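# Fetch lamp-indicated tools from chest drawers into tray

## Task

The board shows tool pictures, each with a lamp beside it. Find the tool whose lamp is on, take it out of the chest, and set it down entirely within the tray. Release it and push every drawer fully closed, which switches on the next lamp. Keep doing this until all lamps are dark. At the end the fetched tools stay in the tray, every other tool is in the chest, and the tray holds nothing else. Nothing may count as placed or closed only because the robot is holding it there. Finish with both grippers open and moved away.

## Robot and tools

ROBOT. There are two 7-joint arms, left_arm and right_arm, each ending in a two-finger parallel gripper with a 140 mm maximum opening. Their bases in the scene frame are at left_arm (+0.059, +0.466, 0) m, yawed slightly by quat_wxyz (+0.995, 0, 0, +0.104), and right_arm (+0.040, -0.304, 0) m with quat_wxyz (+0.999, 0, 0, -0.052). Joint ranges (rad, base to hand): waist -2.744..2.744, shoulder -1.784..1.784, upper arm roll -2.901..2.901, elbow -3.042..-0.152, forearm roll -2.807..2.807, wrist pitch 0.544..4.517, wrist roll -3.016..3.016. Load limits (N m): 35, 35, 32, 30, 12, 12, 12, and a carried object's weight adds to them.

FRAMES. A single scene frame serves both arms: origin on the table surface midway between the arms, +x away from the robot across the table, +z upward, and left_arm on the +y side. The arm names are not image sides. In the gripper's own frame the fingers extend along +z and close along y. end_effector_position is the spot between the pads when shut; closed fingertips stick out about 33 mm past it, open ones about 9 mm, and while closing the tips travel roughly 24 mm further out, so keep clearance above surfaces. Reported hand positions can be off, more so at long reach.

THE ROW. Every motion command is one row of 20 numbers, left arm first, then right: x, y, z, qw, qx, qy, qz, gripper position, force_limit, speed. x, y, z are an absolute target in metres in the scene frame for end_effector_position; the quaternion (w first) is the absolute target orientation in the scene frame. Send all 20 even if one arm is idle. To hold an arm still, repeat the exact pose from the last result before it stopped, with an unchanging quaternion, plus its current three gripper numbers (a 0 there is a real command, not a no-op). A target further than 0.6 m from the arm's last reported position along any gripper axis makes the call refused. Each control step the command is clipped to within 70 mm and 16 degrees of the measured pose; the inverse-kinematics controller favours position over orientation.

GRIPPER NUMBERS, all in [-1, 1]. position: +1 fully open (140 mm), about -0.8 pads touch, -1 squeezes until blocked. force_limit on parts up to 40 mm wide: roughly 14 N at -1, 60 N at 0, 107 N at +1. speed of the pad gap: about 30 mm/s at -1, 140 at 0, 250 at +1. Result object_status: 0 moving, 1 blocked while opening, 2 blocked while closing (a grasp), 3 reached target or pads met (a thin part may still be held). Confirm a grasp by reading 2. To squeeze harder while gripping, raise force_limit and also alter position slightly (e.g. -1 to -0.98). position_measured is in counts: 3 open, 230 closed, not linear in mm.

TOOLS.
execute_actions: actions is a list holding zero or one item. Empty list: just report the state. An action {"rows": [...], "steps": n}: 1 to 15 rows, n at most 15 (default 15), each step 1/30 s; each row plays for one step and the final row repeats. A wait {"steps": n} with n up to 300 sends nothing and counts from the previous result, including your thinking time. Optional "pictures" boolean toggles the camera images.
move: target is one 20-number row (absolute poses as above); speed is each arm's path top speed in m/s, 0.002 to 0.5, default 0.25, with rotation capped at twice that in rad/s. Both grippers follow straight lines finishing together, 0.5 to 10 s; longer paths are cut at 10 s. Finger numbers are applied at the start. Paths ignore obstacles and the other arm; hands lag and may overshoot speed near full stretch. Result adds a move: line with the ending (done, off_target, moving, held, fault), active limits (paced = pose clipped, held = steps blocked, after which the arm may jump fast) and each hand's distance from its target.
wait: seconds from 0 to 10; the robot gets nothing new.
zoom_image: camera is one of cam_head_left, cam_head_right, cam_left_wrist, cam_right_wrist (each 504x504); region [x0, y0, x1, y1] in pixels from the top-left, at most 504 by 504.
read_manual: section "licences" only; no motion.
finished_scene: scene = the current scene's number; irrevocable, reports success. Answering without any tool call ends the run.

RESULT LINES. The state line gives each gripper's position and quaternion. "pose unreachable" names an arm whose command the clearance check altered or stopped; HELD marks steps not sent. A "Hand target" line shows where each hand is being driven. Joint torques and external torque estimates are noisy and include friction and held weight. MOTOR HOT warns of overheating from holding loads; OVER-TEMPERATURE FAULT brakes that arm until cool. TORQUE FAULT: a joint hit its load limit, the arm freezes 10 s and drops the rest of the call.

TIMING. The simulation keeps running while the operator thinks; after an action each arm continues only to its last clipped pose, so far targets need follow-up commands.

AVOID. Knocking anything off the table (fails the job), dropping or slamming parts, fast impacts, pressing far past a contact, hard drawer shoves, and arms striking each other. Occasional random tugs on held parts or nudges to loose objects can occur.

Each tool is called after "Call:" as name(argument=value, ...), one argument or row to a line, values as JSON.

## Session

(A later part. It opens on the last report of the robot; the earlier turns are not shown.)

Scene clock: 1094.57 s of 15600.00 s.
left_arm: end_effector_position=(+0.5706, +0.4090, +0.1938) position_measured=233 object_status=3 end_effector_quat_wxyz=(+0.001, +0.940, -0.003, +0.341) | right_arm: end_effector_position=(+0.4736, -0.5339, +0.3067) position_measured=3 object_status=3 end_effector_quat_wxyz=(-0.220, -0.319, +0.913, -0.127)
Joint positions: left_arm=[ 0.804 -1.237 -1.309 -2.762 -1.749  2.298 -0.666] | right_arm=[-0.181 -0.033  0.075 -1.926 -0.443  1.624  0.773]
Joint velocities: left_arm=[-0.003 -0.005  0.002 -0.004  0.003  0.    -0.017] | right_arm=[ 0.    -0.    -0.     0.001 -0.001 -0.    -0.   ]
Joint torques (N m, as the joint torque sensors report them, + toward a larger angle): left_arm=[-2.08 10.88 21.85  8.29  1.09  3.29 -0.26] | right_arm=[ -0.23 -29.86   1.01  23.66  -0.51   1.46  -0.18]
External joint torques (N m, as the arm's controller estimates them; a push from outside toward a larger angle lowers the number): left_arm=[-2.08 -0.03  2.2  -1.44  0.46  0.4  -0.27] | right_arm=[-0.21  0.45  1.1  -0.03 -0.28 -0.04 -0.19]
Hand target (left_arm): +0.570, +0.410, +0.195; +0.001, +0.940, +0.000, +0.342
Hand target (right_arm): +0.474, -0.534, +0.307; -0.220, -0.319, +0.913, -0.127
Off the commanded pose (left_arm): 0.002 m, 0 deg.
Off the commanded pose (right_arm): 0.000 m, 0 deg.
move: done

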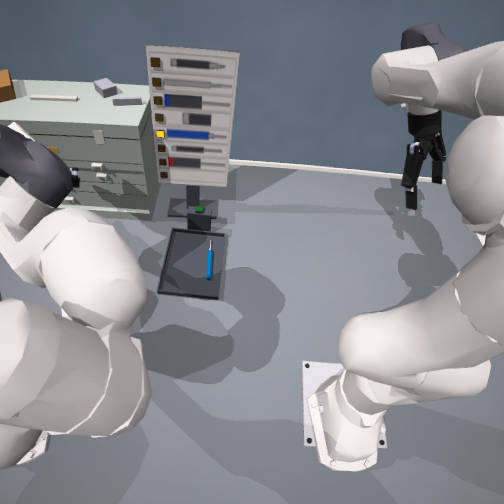

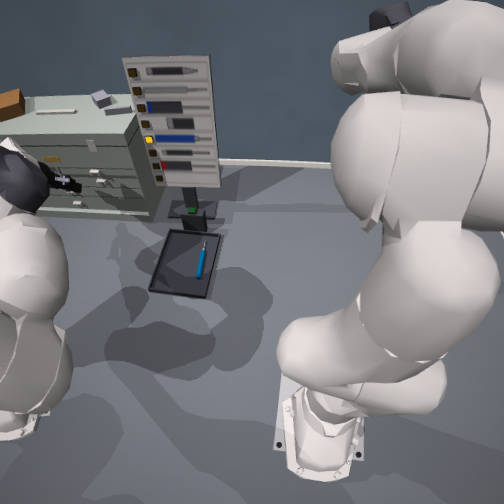

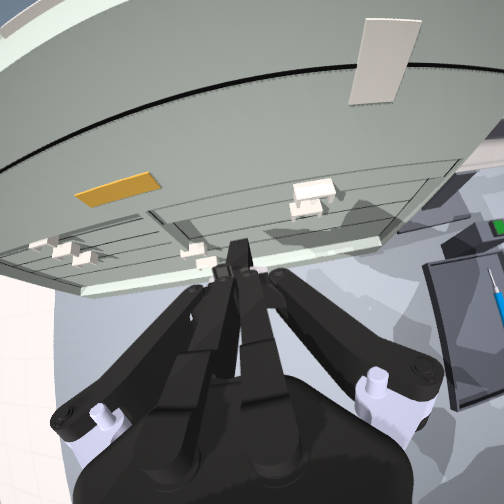

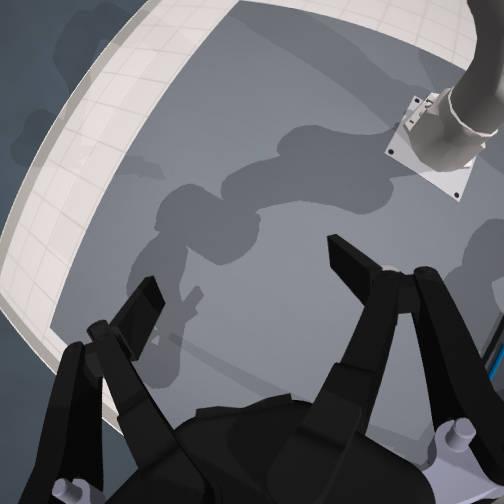

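Call:
move(
  target=[0.575,0.54,0.208,0,0.924,0,0.383,-1,0,0,0.4736,-0.5339,0.3067,-0.220,-0.319,0.913,-0.127,1,0,0],
  speed=0.1,
)

Call:
move(
  target=[0.612,0.54,0.208,0,0.924,0,0.383,-1,0,0,0.4736,-0.5339,0.3067,-0.220,-0.319,0.913,-0.127,1,0,0],
  speed=0.03,
)

Call:
move(
  target=[0.57,0.54,0.208,0,0.924,0,0.383,-1,0,0,0.4736,-0.5339,0.3067,-0.220,-0.319,0.913,-0.127,1,0,0],
  speed=0.05,
)

Scene clock: 1106.90 s of 15600.00 s.
left_arm: end_effector_position=(+0.5761, +0.5385, +0.2082) position_measured=233 object_status=3 end_effector_quat_wxyz=(+0.000, +0.923, +0.003, +0.385) | right_arm: end_effector_position=(+0.4736, -0.5339, +0.3067) position_measured=3 object_status=3 end_effector_quat_wxyz=(-0.220, -0.319, +0.913, -0.127)
Joint positions: left_arm=[ 1.113 -1.172 -1.22  -2.799 -1.909  2.168 -0.238] | right_arm=[-0.181 -0.033  0.075 -1.926 -0.443  1.624  0.773]
Joint velocities: left_arm=[ 0.002 -0.     0.     0.001 -0.001 -0.002  0.03 ] | right_arm=[-0.     0.001 -0.     0.    -0.002 -0.    -0.   ]
Joint torques (N m, as the joint torque sensors report them, + toward a larger angle): left_arm=[ 1.69  9.02 21.14 12.28 -0.25  1.77  0.15] | right_arm=[  0.04 -29.6    0.72  23.63  -0.53   1.47  -0.11]
External joint torques (N m, as the arm's controller estimates them; a push from outside toward a larger angle lowers the number): left_arm=[ 1.7  -0.45  2.81  0.3  -0.39 -0.4   0.13] | right_arm=[ 0.07  0.5   0.83  0.05 -0.3  -0.02 -0.11]
Hand target (left_arm): +0.577, +0.539, +0.209; -0.001, +0.922, -0.002, +0.387
Hand target (right_arm): +0.474, -0.534, +0.307; -0.220, -0.319, +0.913, -0.127
Off the commanded pose (left_arm): 0.002 m, 0 deg.
Off the commanded pose (right_arm): 0.000 m, 0 deg.
After step 90, 7.23 s passed at rest.
move: done

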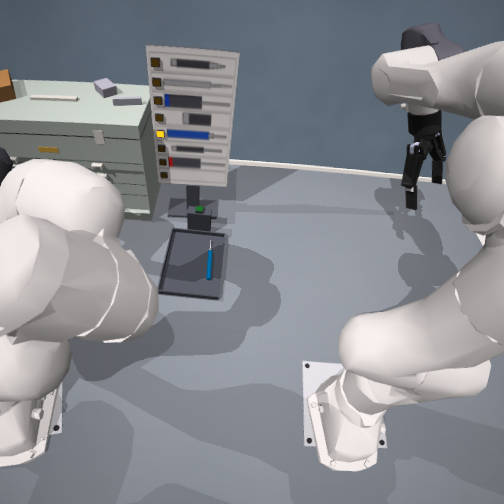

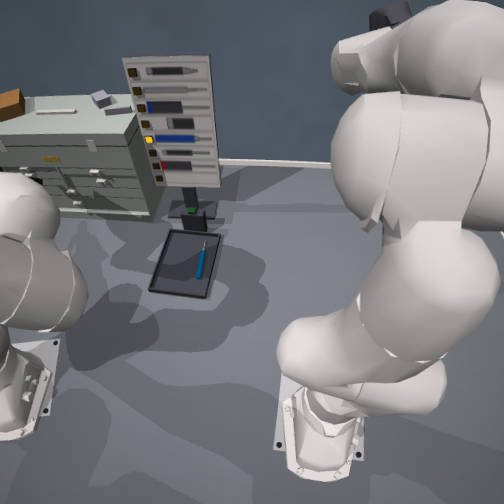

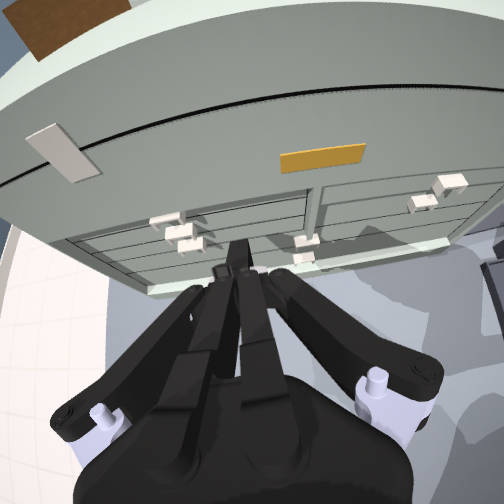

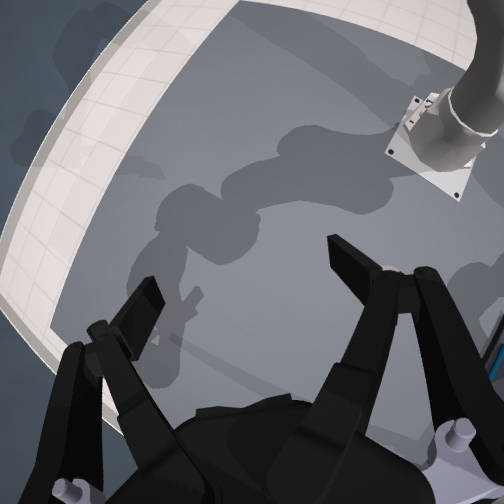

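Scene clock: 1108.33 s of 15600.00 s.
left_arm: end_effector_position=(+0.6075, +0.5394, +0.2080) position_measured=233 object_status=3 end_effector_quat_wxyz=(+0.000, +0.925, -0.002, +0.381) | right_arm: end_effector_position=(+0.4736, -0.5339, +0.3067) position_measured=3 object_status=3 end_effector_quat_wxyz=(-0.220, -0.319, +0.913, -0.127)
Joint positions: left_arm=[ 1.215 -1.148 -1.278 -2.699 -1.916  2.164 -0.238] | right_arm=[-0.181 -0.033  0.075 -1.926 -0.443  1.624  0.773]
Joint velocities: left_arm=[ 0.006 -0.001 -0.001  0.002 -0.001 -0.006 -0.   ] | right_arm=[ 0.    -0.    -0.001  0.001  0.001 -0.001  0.001]
Joint torques (N m, as the joint torque sensors report them, + toward a larger angle): left_arm=[ 6.17 11.68 16.1  19.43 -1.31  3.12 -0.07] | right_arm=[ -0.36 -29.97   0.81  23.44  -0.49   1.52  -0.1 ]
External joint torques (N m, as the arm's controller estimates them; a push from outside toward a larger angle lowers the number): left_arm=[ 6.17  0.92 -4.14  7.94 -1.46  0.95 -0.09] | right_arm=[-0.37  0.2   0.87 -0.15 -0.26  0.03 -0.11]
Hand target (left_arm): +0.612, +0.540, +0.208; -0.001, +0.924, -0.000, +0.383
Hand target (right_arm): +0.474, -0.534, +0.307; -0.220, -0.319, +0.913, -0.127
Off the commanded pose (left_arm): 0.005 m, 0 deg.
Off the commanded pose (right_arm): 0.000 m, 0 deg.
move: off_target (left_arm)

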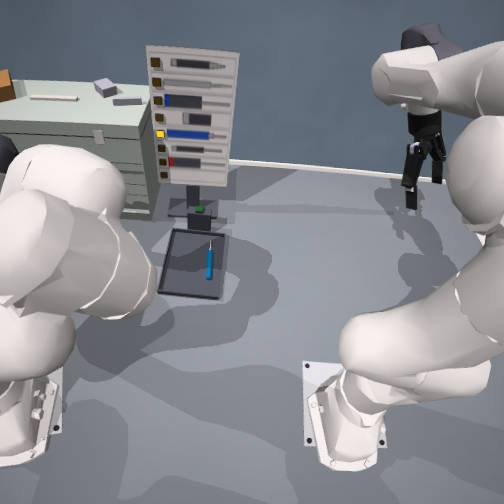

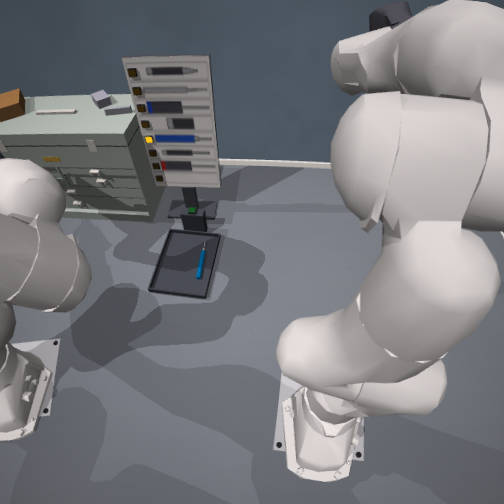

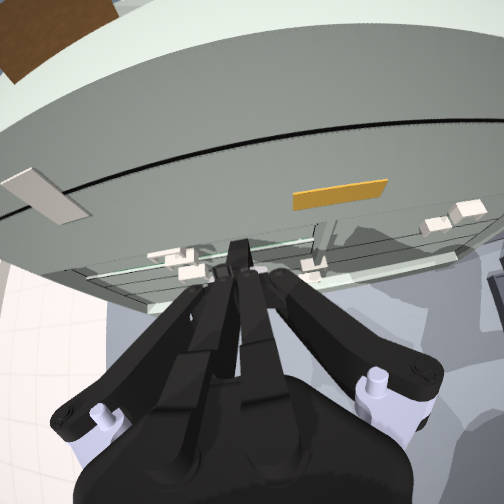

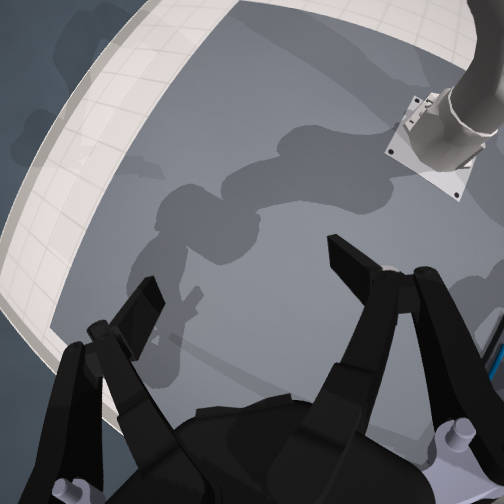

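Scene clock: 1109.40 s of 15600.00 s.
left_arm: end_effector_position=(+0.5711, +0.5406, +0.2078) position_measured=233 object_status=3 end_effector_quat_wxyz=(+0.001, +0.923, +0.003, +0.384) | right_arm: end_effector_position=(+0.4736, -0.5339, +0.3067) position_measured=3 object_status=3 end_effector_quat_wxyz=(-0.220, -0.319, +0.913, -0.127)
Joint positions: left_arm=[ 1.109 -1.177 -1.209 -2.811 -1.902  2.157 -0.234] | right_arm=[-0.181 -0.033  0.075 -1.926 -0.443  1.624  0.773]
Joint velocities: left_arm=[-0.005  0.     0.005 -0.005  0.003 -0.     0.001] | right_arm=[ 0.    -0.001  0.001  0.001 -0.     0.001  0.   ]
Joint torques (N m, as the joint torque sensors report them, + toward a larger angle): left_arm=[-1.44  8.26 19.68 10.54  0.73  1.82  0.22] | right_arm=[ -0.23 -29.68   0.9   23.79  -0.56   1.48  -0.14]
External joint torques (N m, as the arm's controller estimates them; a push from outside toward a larger angle lowers the number): left_arm=[-1.48 -1.07  1.59 -1.48  0.61 -0.34  0.2 ] | right_arm=[-0.23  0.59  0.96  0.12 -0.33 -0.02 -0.15]
Hand target (left_arm): +0.570, +0.540, +0.208; +0.001, +0.924, +0.000, +0.383
Hand target (right_arm): +0.474, -0.534, +0.307; -0.220, -0.319, +0.913, -0.127
Off the commanded pose (left_arm): 0.001 m, 0 deg.
Off the commanded pose (right_arm): 0.000 m, 0 deg.
move: done

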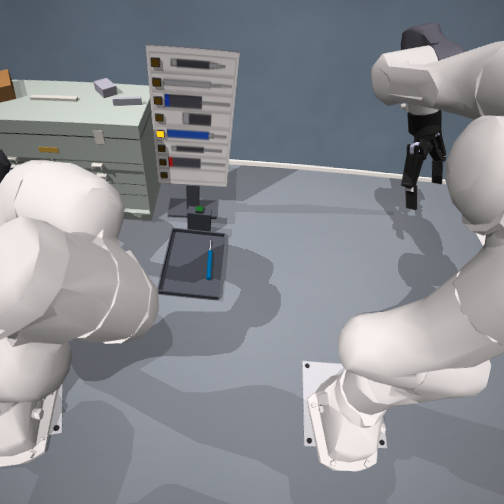

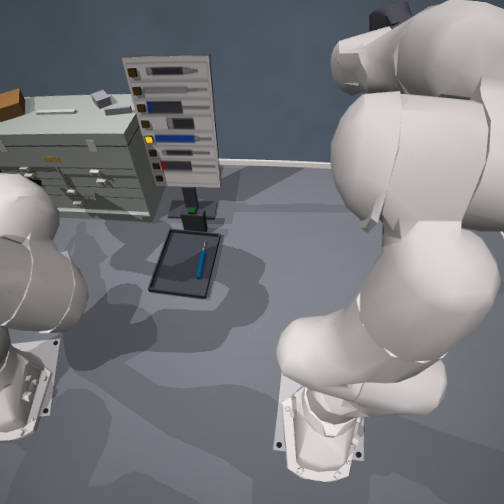

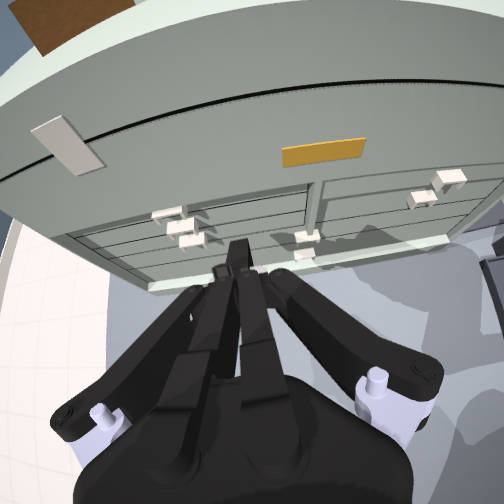

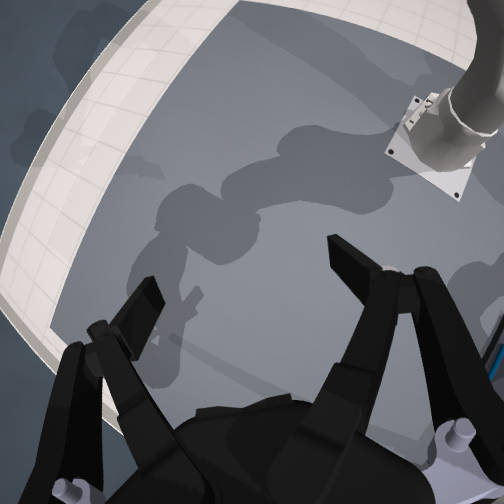

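Call:
wait(
  seconds=3,
)

Call:
zoom_image(
  camera="cam_head_left",
  region=[130,30,270,310],
)

Scene clock: 1123.30 s of 15600.00 s.
left_arm: end_effector_position=(+0.5709, +0.5406, +0.2078) position_measured=233 object_status=3 end_effector_quat_wxyz=(+0.001, +0.923, +0.003, +0.384) | right_arm: end_effector_position=(+0.4736, -0.5339, +0.3067) position_measured=3 object_status=3 end_effector_quat_wxyz=(-0.220, -0.319, +0.913, -0.127)
Joint positions: left_arm=[ 1.108 -1.177 -1.209 -2.812 -1.902  2.157 -0.234] | right_arm=[-0.181 -0.033  0.075 -1.926 -0.443  1.624  0.773]
Joint velocities: left_arm=[-0.     0.    -0.     0.    -0.001 -0.     0.001] | right_arm=[ 0.     0.001  0.    -0.     0.001  0.001  0.001]
Joint torques (N m, as the joint torque sensors report them, + toward a larger angle): left_arm=[-1.4   8.82 19.99 10.96  0.76  1.82  0.3 ] | right_arm=[ -0.41 -29.38   0.78  23.48  -0.52   1.44  -0.14]
External joint torques (N m, as the arm's controller estimates them; a push from outside toward a larger angle lowers the number): left_arm=[-1.36 -0.52  1.9  -1.09  0.64 -0.34  0.28] | right_arm=[-0.41  0.61  0.85 -0.03 -0.3  -0.05 -0.15]
Hand target (left_arm): +0.570, +0.540, +0.208; +0.001, +0.924, +0.000, +0.383
Hand target (right_arm): +0.474, -0.534, +0.307; -0.220, -0.319, +0.913, -0.127
Off the commanded pose (left_arm): 0.001 m, 0 deg.
Off the commanded pose (right_arm): 0.000 m, 0 deg.
Steps of this call (steps 1 to 90: nothing new was sent; then 10.90 s passed at rest). Readings (end_effector_position | what the end effector reports):
1: left_arm (+0.5711, +0.5406, +0.2079) | right_arm (+0.4736, -0.5339, +0.3067) | left_arm position_measured=233 object_status=3 | right_arm position_measured=3 object_status=3
2: left_arm (+0.5710, +0.5406, +0.2079) | right_arm (+0.4736, -0.5339, +0.3067) | left_arm position_measured=233 object_status=3 | right_arm position_measured=3 object_status=3
4: left_arm (+0.5710, +0.5405, +0.2079) | right_arm (+0.4736, -0.5339, +0.3067) | left_arm position_measured=233 object_status=3 | right_arm position_measured=3 object_status=3
8: left_arm (+0.5710, +0.5406, +0.2078) | right_arm (+0.4736, -0.5339, +0.3067) | left_arm position_measured=233 object_status=3 | right_arm position_measured=3 object_status=3
90: the state above

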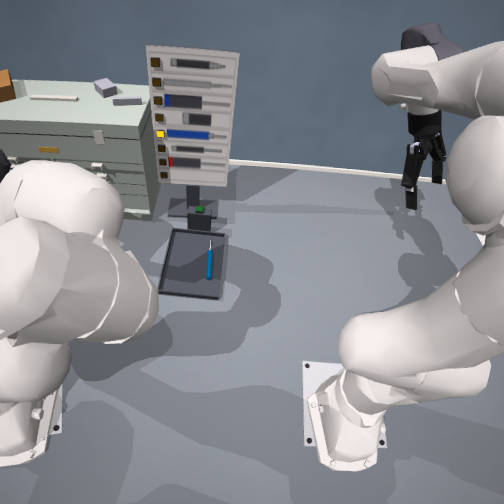

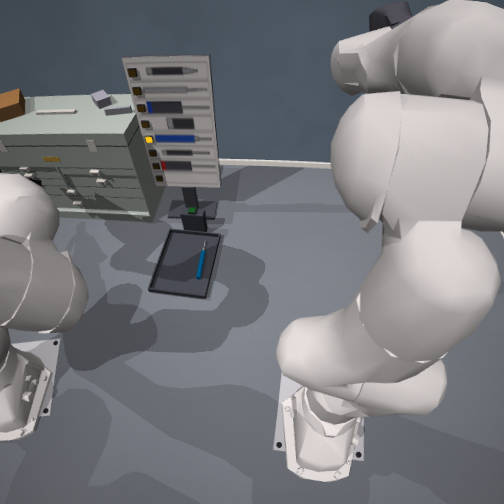

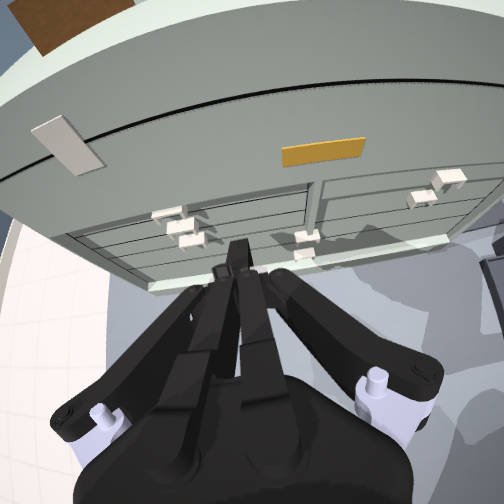

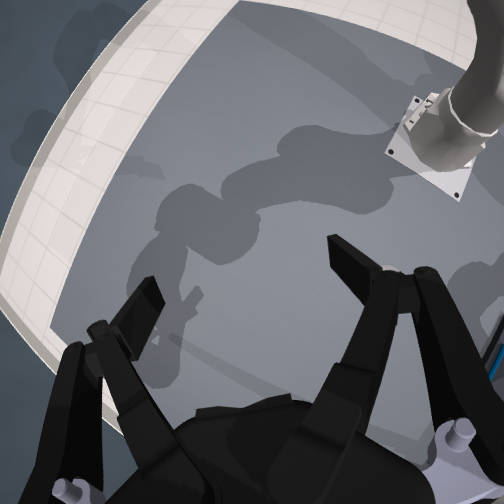

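Region (130, 30, 270, 310) of cam_head_left's 504x504 image, scaled by 1.800, with more detail than that image has.

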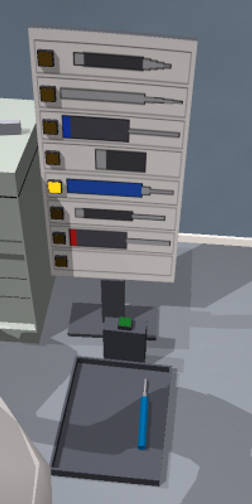

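Call:
execute_actions(
  actions=[],
)

Scene clock: 1156.83 s of 15600.00 s.
left_arm: end_effector_position=(+0.5709, +0.5406, +0.2078) position_measured=233 object_status=3 end_effector_quat_wxyz=(+0.001, +0.923, +0.003, +0.384) | right_arm: end_effector_position=(+0.4736, -0.5339, +0.3067) position_measured=3 object_status=3 end_effector_quat_wxyz=(-0.220, -0.319, +0.913, -0.127)
Joint positions: left_arm=[ 1.108 -1.177 -1.209 -2.812 -1.902  2.157 -0.234] | right_arm=[-0.181 -0.033  0.075 -1.926 -0.443  1.624  0.773]
Joint velocities: left_arm=[ 0.     0.     0.001 -0.001 -0.001  0.     0.   ] | right_arm=[-0.     0.    -0.001 -0.001 -0.    -0.     0.   ]
Joint torques (N m, as the joint torque sensors report them, + toward a larger angle): left_arm=[-1.77  8.58 19.69 10.86  0.75  1.83  0.25] | right_arm=[ -0.45 -29.21   0.95  23.67  -0.51   1.49  -0.13]
External joint torques (N m, as the arm's controller estimates them; a push from outside toward a larger angle lowers the number): left_arm=[-1.85 -0.78  1.58 -1.09  0.63 -0.34  0.23] | right_arm=[-0.37  0.95  1.11  0.08 -0.28  0.   -0.13]
Hand target (left_arm): +0.570, +0.540, +0.208; +0.001, +0.924, +0.000, +0.383
Hand target (right_arm): +0.474, -0.534, +0.307; -0.220, -0.319, +0.913, -0.127
Off the commanded pose (left_arm): 0.001 m, 0 deg.
Off the commanded pose (right_arm): 0.000 m, 0 deg.
Steps of this call (steps 1 to 90: nothing new was sent; then 30.53 s passed at rest). Readings (end_effector_position | what the end effector reports):
1: left_arm (+0.5709, +0.5406, +0.2078) | right_arm (+0.4736, -0.5339, +0.3067) | left_arm position_measured=233 object_status=3 | right_arm position_measured=3 object_status=3
2: left_arm (+0.5709, +0.5406, +0.2078) | right_arm (+0.4736, -0.5339, +0.3067) | left_arm position_measured=233 object_status=3 | right_arm position_measured=3 object_status=3
4: left_arm (+0.5709, +0.5406, +0.2078) | right_arm (+0.4736, -0.5339, +0.3067) | left_arm position_measured=233 object_status=3 | right_arm position_measured=3 object_status=3
8: left_arm (+0.5709, +0.5406, +0.2078) | right_arm (+0.4736, -0.5339, +0.3067) | left_arm position_measured=233 object_status=3 | right_arm position_measured=3 object_status=3
90: the state above

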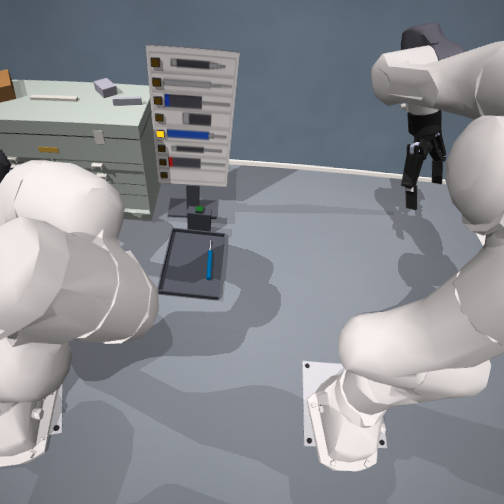

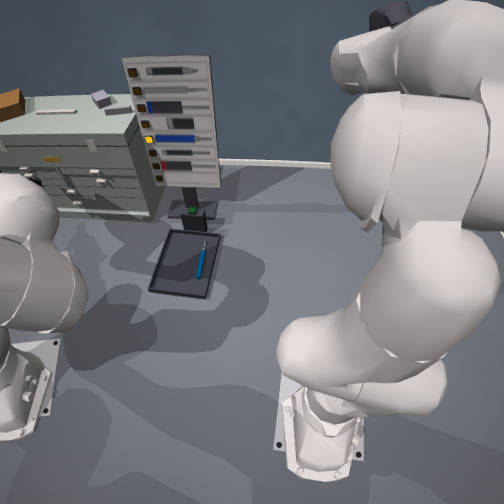

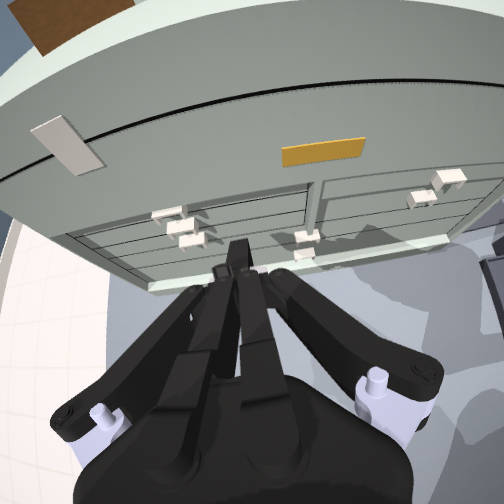

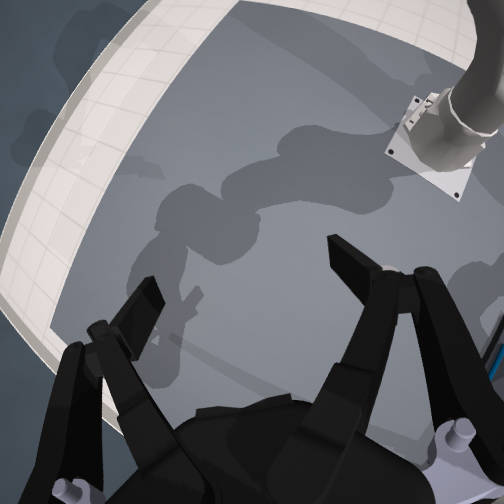

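Call:
zoom_image(
  camera="cam_head_left",
  region=[130, 40, 260, 310],
)

Call:
zoom_image(
  camera="cam_left_wrist",
  region=[40, 150, 500, 310],
)

Region (130, 40, 260, 310) of cam_head_left's 504x504 image, scaled by 1.867, with more detail than that image has; it fills the left 243 columns of this view, and the rest is white.

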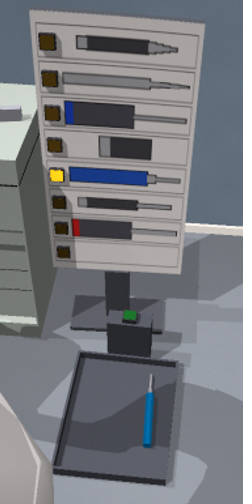

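Region (40, 150, 500, 310) of cam_left_wrist's 504x504 image, scaled by 1.096, with more detail than that image has; it fills the top 175 rows of this view, and the rest is white.

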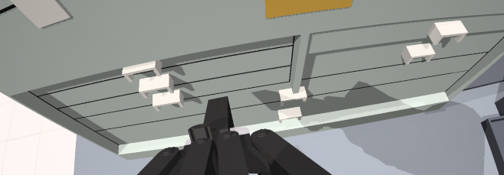

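Call:
zoom_image(
  camera="cam_head_left",
  region=[150, 190, 250, 300],
)

Call:
zoom_image(
  camera="cam_head_left",
  region=[150, 100, 240, 190],
)

Call:
zoom_image(
  camera="cam_head_right",
  region=[0, 80, 170, 230],
)

Region (150, 190, 250, 300) of cam_head_left's 504x504 image, scaled by 4.582, with more detail than that image has; it fills the left 458 columns of this view, and the rest is white.

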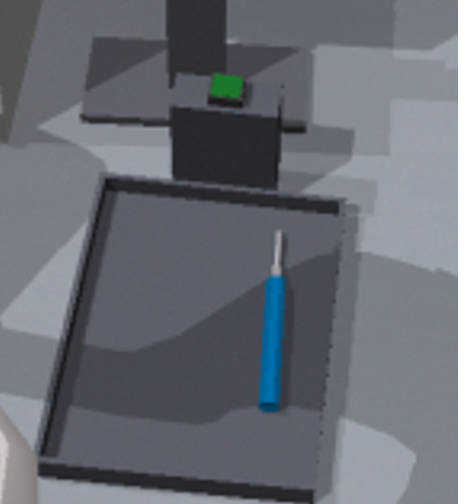

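Region (150, 100, 240, 190) of cam_head_left's 504x504 image, scaled by 5.600, with more detail than that image has.

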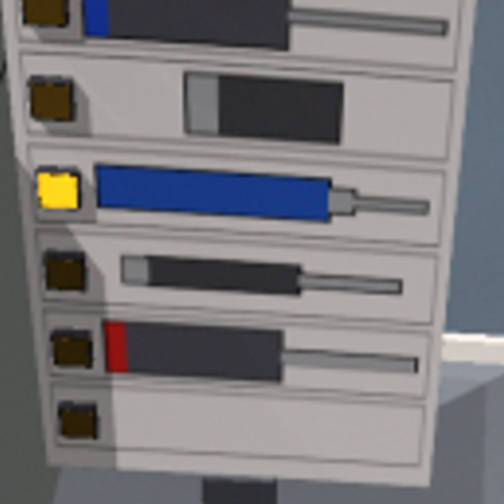

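Region (0, 80, 170, 230) of cam_head_right's 504x504 image, scaled by 2.965, with more detail than that image has; it fills the top 445 rows of this view, and the rest is white.

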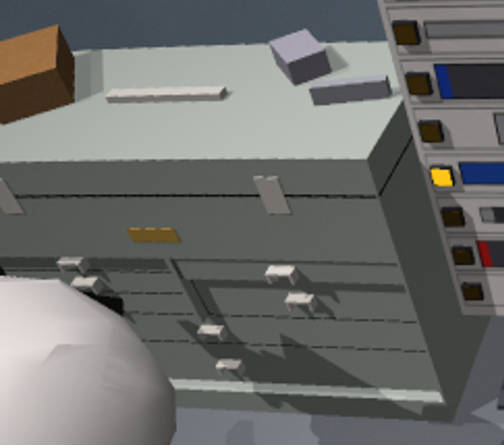

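Call:
zoom_image(
  camera="cam_left_wrist",
  region=[60, 170, 330, 300],
)

Call:
zoom_image(
  camera="cam_left_wrist",
  region=[290, 150, 504, 280],
)

Region (60, 170, 330, 300) of cam_left_wrist's 504x504 image, scaled by 1.867, with more detail than that image has; it fills the top 243 rows of this view, and the rest is white.

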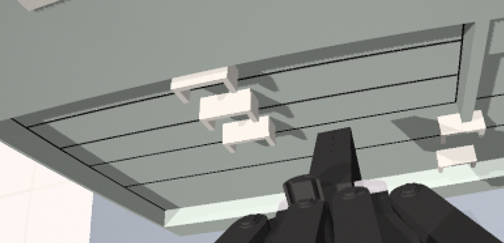

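Region (290, 150, 504, 280) of cam_left_wrist's 504x504 image, scaled by 2.355, with more detail than that image has; it fills the top 306 rows of this view, and the rest is white.

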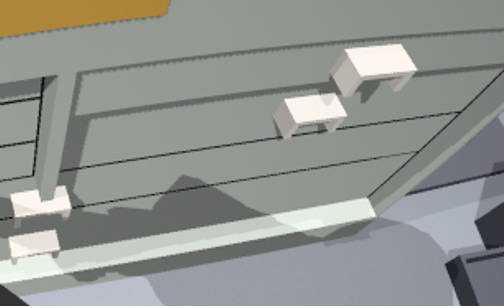

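Call:
move(
  target=[0.570,0.410,0.228,0,0.924,0,0.383,-1,0,0,0.4736,-0.5339,0.3067,-0.220,-0.319,0.913,-0.127,1,0,0],
  speed=0.15,
)

Call:
move(
  target=[0.606,0.410,0.228,0,0.924,0,0.383,-1,0,0,0.4736,-0.5339,0.3067,-0.220,-0.319,0.913,-0.127,1,0,0],
  speed=0.03,
)

Scene clock: 1205.43 s of 15600.00 s.
left_arm: end_effector_position=(+0.5679, +0.4120, +0.2266) position_measured=233 object_status=3 end_effector_quat_wxyz=(+0.002, +0.925, -0.003, +0.379) | right_arm: end_effector_position=(+0.4736, -0.5339, +0.3067) position_measured=3 object_status=3 end_effector_quat_wxyz=(-0.220, -0.319, +0.913, -0.127)
Joint positions: left_arm=[ 0.748 -1.302 -1.248 -2.807 -1.776  2.296 -0.659] | right_arm=[-0.181 -0.033  0.075 -1.926 -0.443  1.624  0.773]
Joint velocities: left_arm=[-0.001  0.001  0.     0.002  0.002 -0.    -0.034] | right_arm=[ 0.001 -0.001 -0.001  0.001 -0.001  0.001 -0.003]
Joint torques (N m, as the joint torque sensors report them, + toward a larger angle): left_arm=[-1.71 10.22 18.46 11.45  1.23  3.36 -0.17] | right_arm=[  0.16 -29.5    0.91  23.39  -0.51   1.52  -0.13]
External joint torques (N m, as the arm's controller estimates them; a push from outside toward a larger angle lowers the number): left_arm=[-1.72 -0.48 -0.44  1.38  0.63  0.51 -0.19] | right_arm=[ 0.11  0.79  0.93 -0.31 -0.28  0.02 -0.14]
Hand target (left_arm): +0.568, +0.411, +0.227; +0.003, +0.925, +0.001, +0.379
Hand target (right_arm): +0.474, -0.534, +0.307; -0.220, -0.319, +0.913, -0.127
Off the commanded pose (left_arm): 0.003 m, 1 deg.
Off the commanded pose (right_arm): 0.000 m, 0 deg.
After step 90, 43.77 s passed at rest.
move: done

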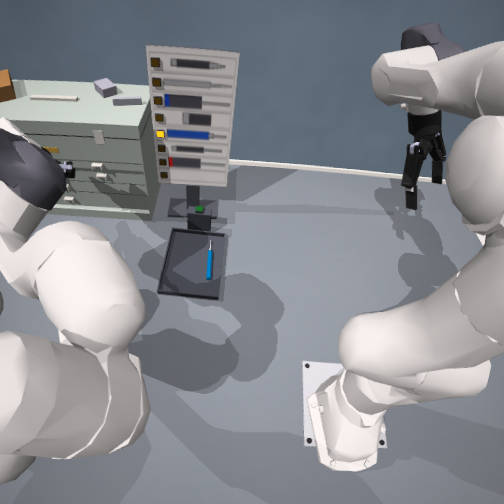

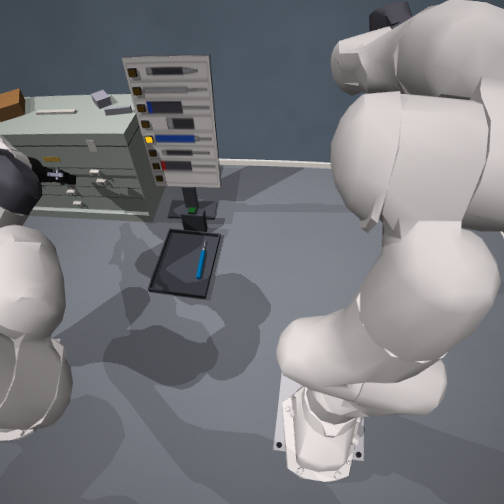

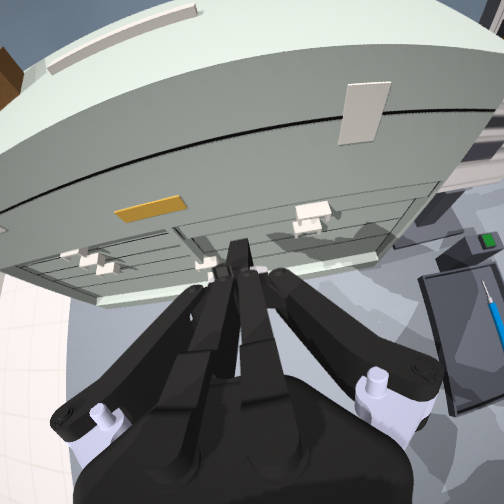

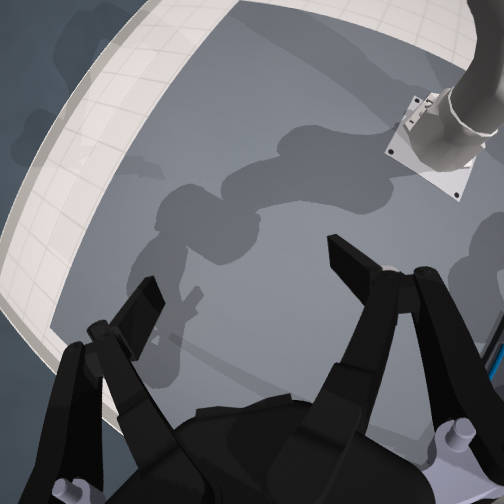

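Scene clock: 1206.93 s of 15600.00 s.
left_arm: end_effector_position=(+0.6005, +0.4109, +0.2275) position_measured=233 object_status=3 end_effector_quat_wxyz=(-0.001, +0.925, -0.001, +0.380) | right_arm: end_effector_position=(+0.4736, -0.5339, +0.3067) position_measured=3 object_status=3 end_effector_quat_wxyz=(-0.220, -0.319, +0.913, -0.127)
Joint positions: left_arm=[ 0.866 -1.28  -1.295 -2.709 -1.805  2.293 -0.644] | right_arm=[-0.181 -0.033  0.075 -1.926 -0.443  1.624  0.773]
Joint velocities: left_arm=[ 0.    -0.001 -0.    -0.     0.    -0.     0.007] | right_arm=[ 0.     0.001 -0.    -0.    -0.001  0.     0.001]
Joint torques (N m, as the joint torque sensors report them, + toward a larger angle): left_arm=[ 8.23 13.22 17.22 18.28 -1.81  3.49 -0.01] | right_arm=[  0.07 -30.09   0.67  23.67  -0.53   1.5   -0.15]
External joint torques (N m, as the arm's controller estimates them; a push from outside toward a larger angle lowers the number): left_arm=[ 8.3   1.37 -3.71  8.67 -2.4   0.66 -0.03] | right_arm=[ 0.02 -0.1   0.69  0.15 -0.31  0.02 -0.15]
Hand target (left_arm): +0.606, +0.410, +0.229; -0.001, +0.924, -0.000, +0.383
Hand target (right_arm): +0.474, -0.534, +0.307; -0.220, -0.319, +0.913, -0.127
Off the commanded pose (left_arm): 0.006 m, 0 deg.
Off the commanded pose (right_arm): 0.000 m, 0 deg.
move: off_target (left_arm)

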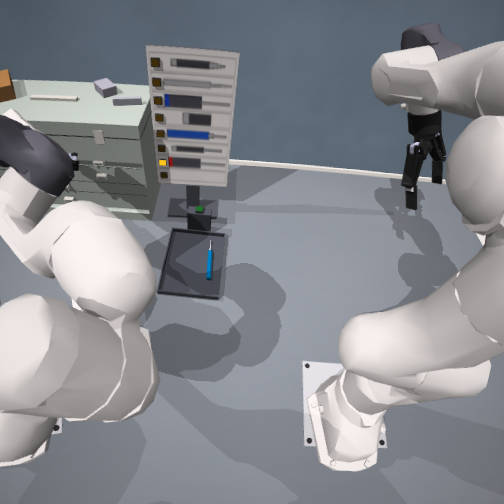

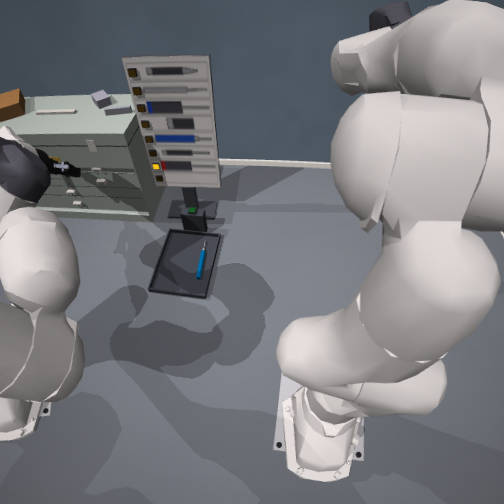

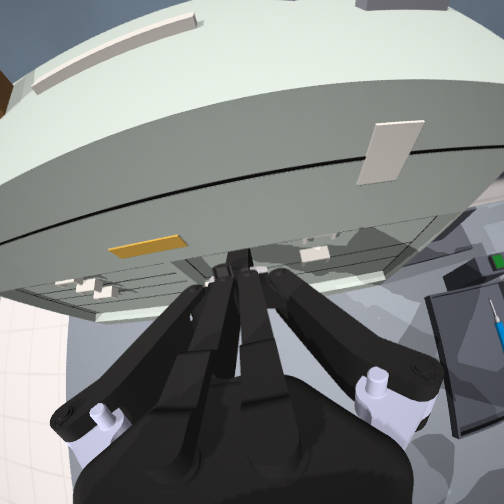

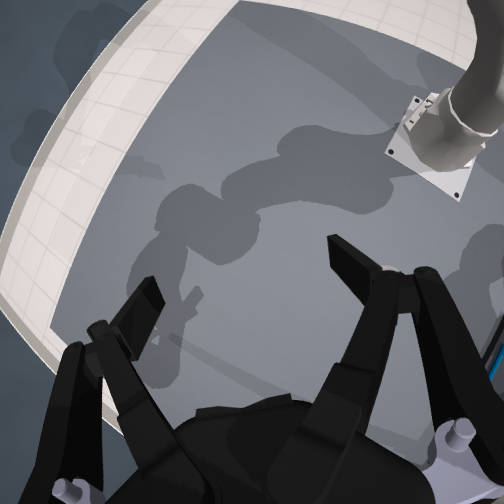

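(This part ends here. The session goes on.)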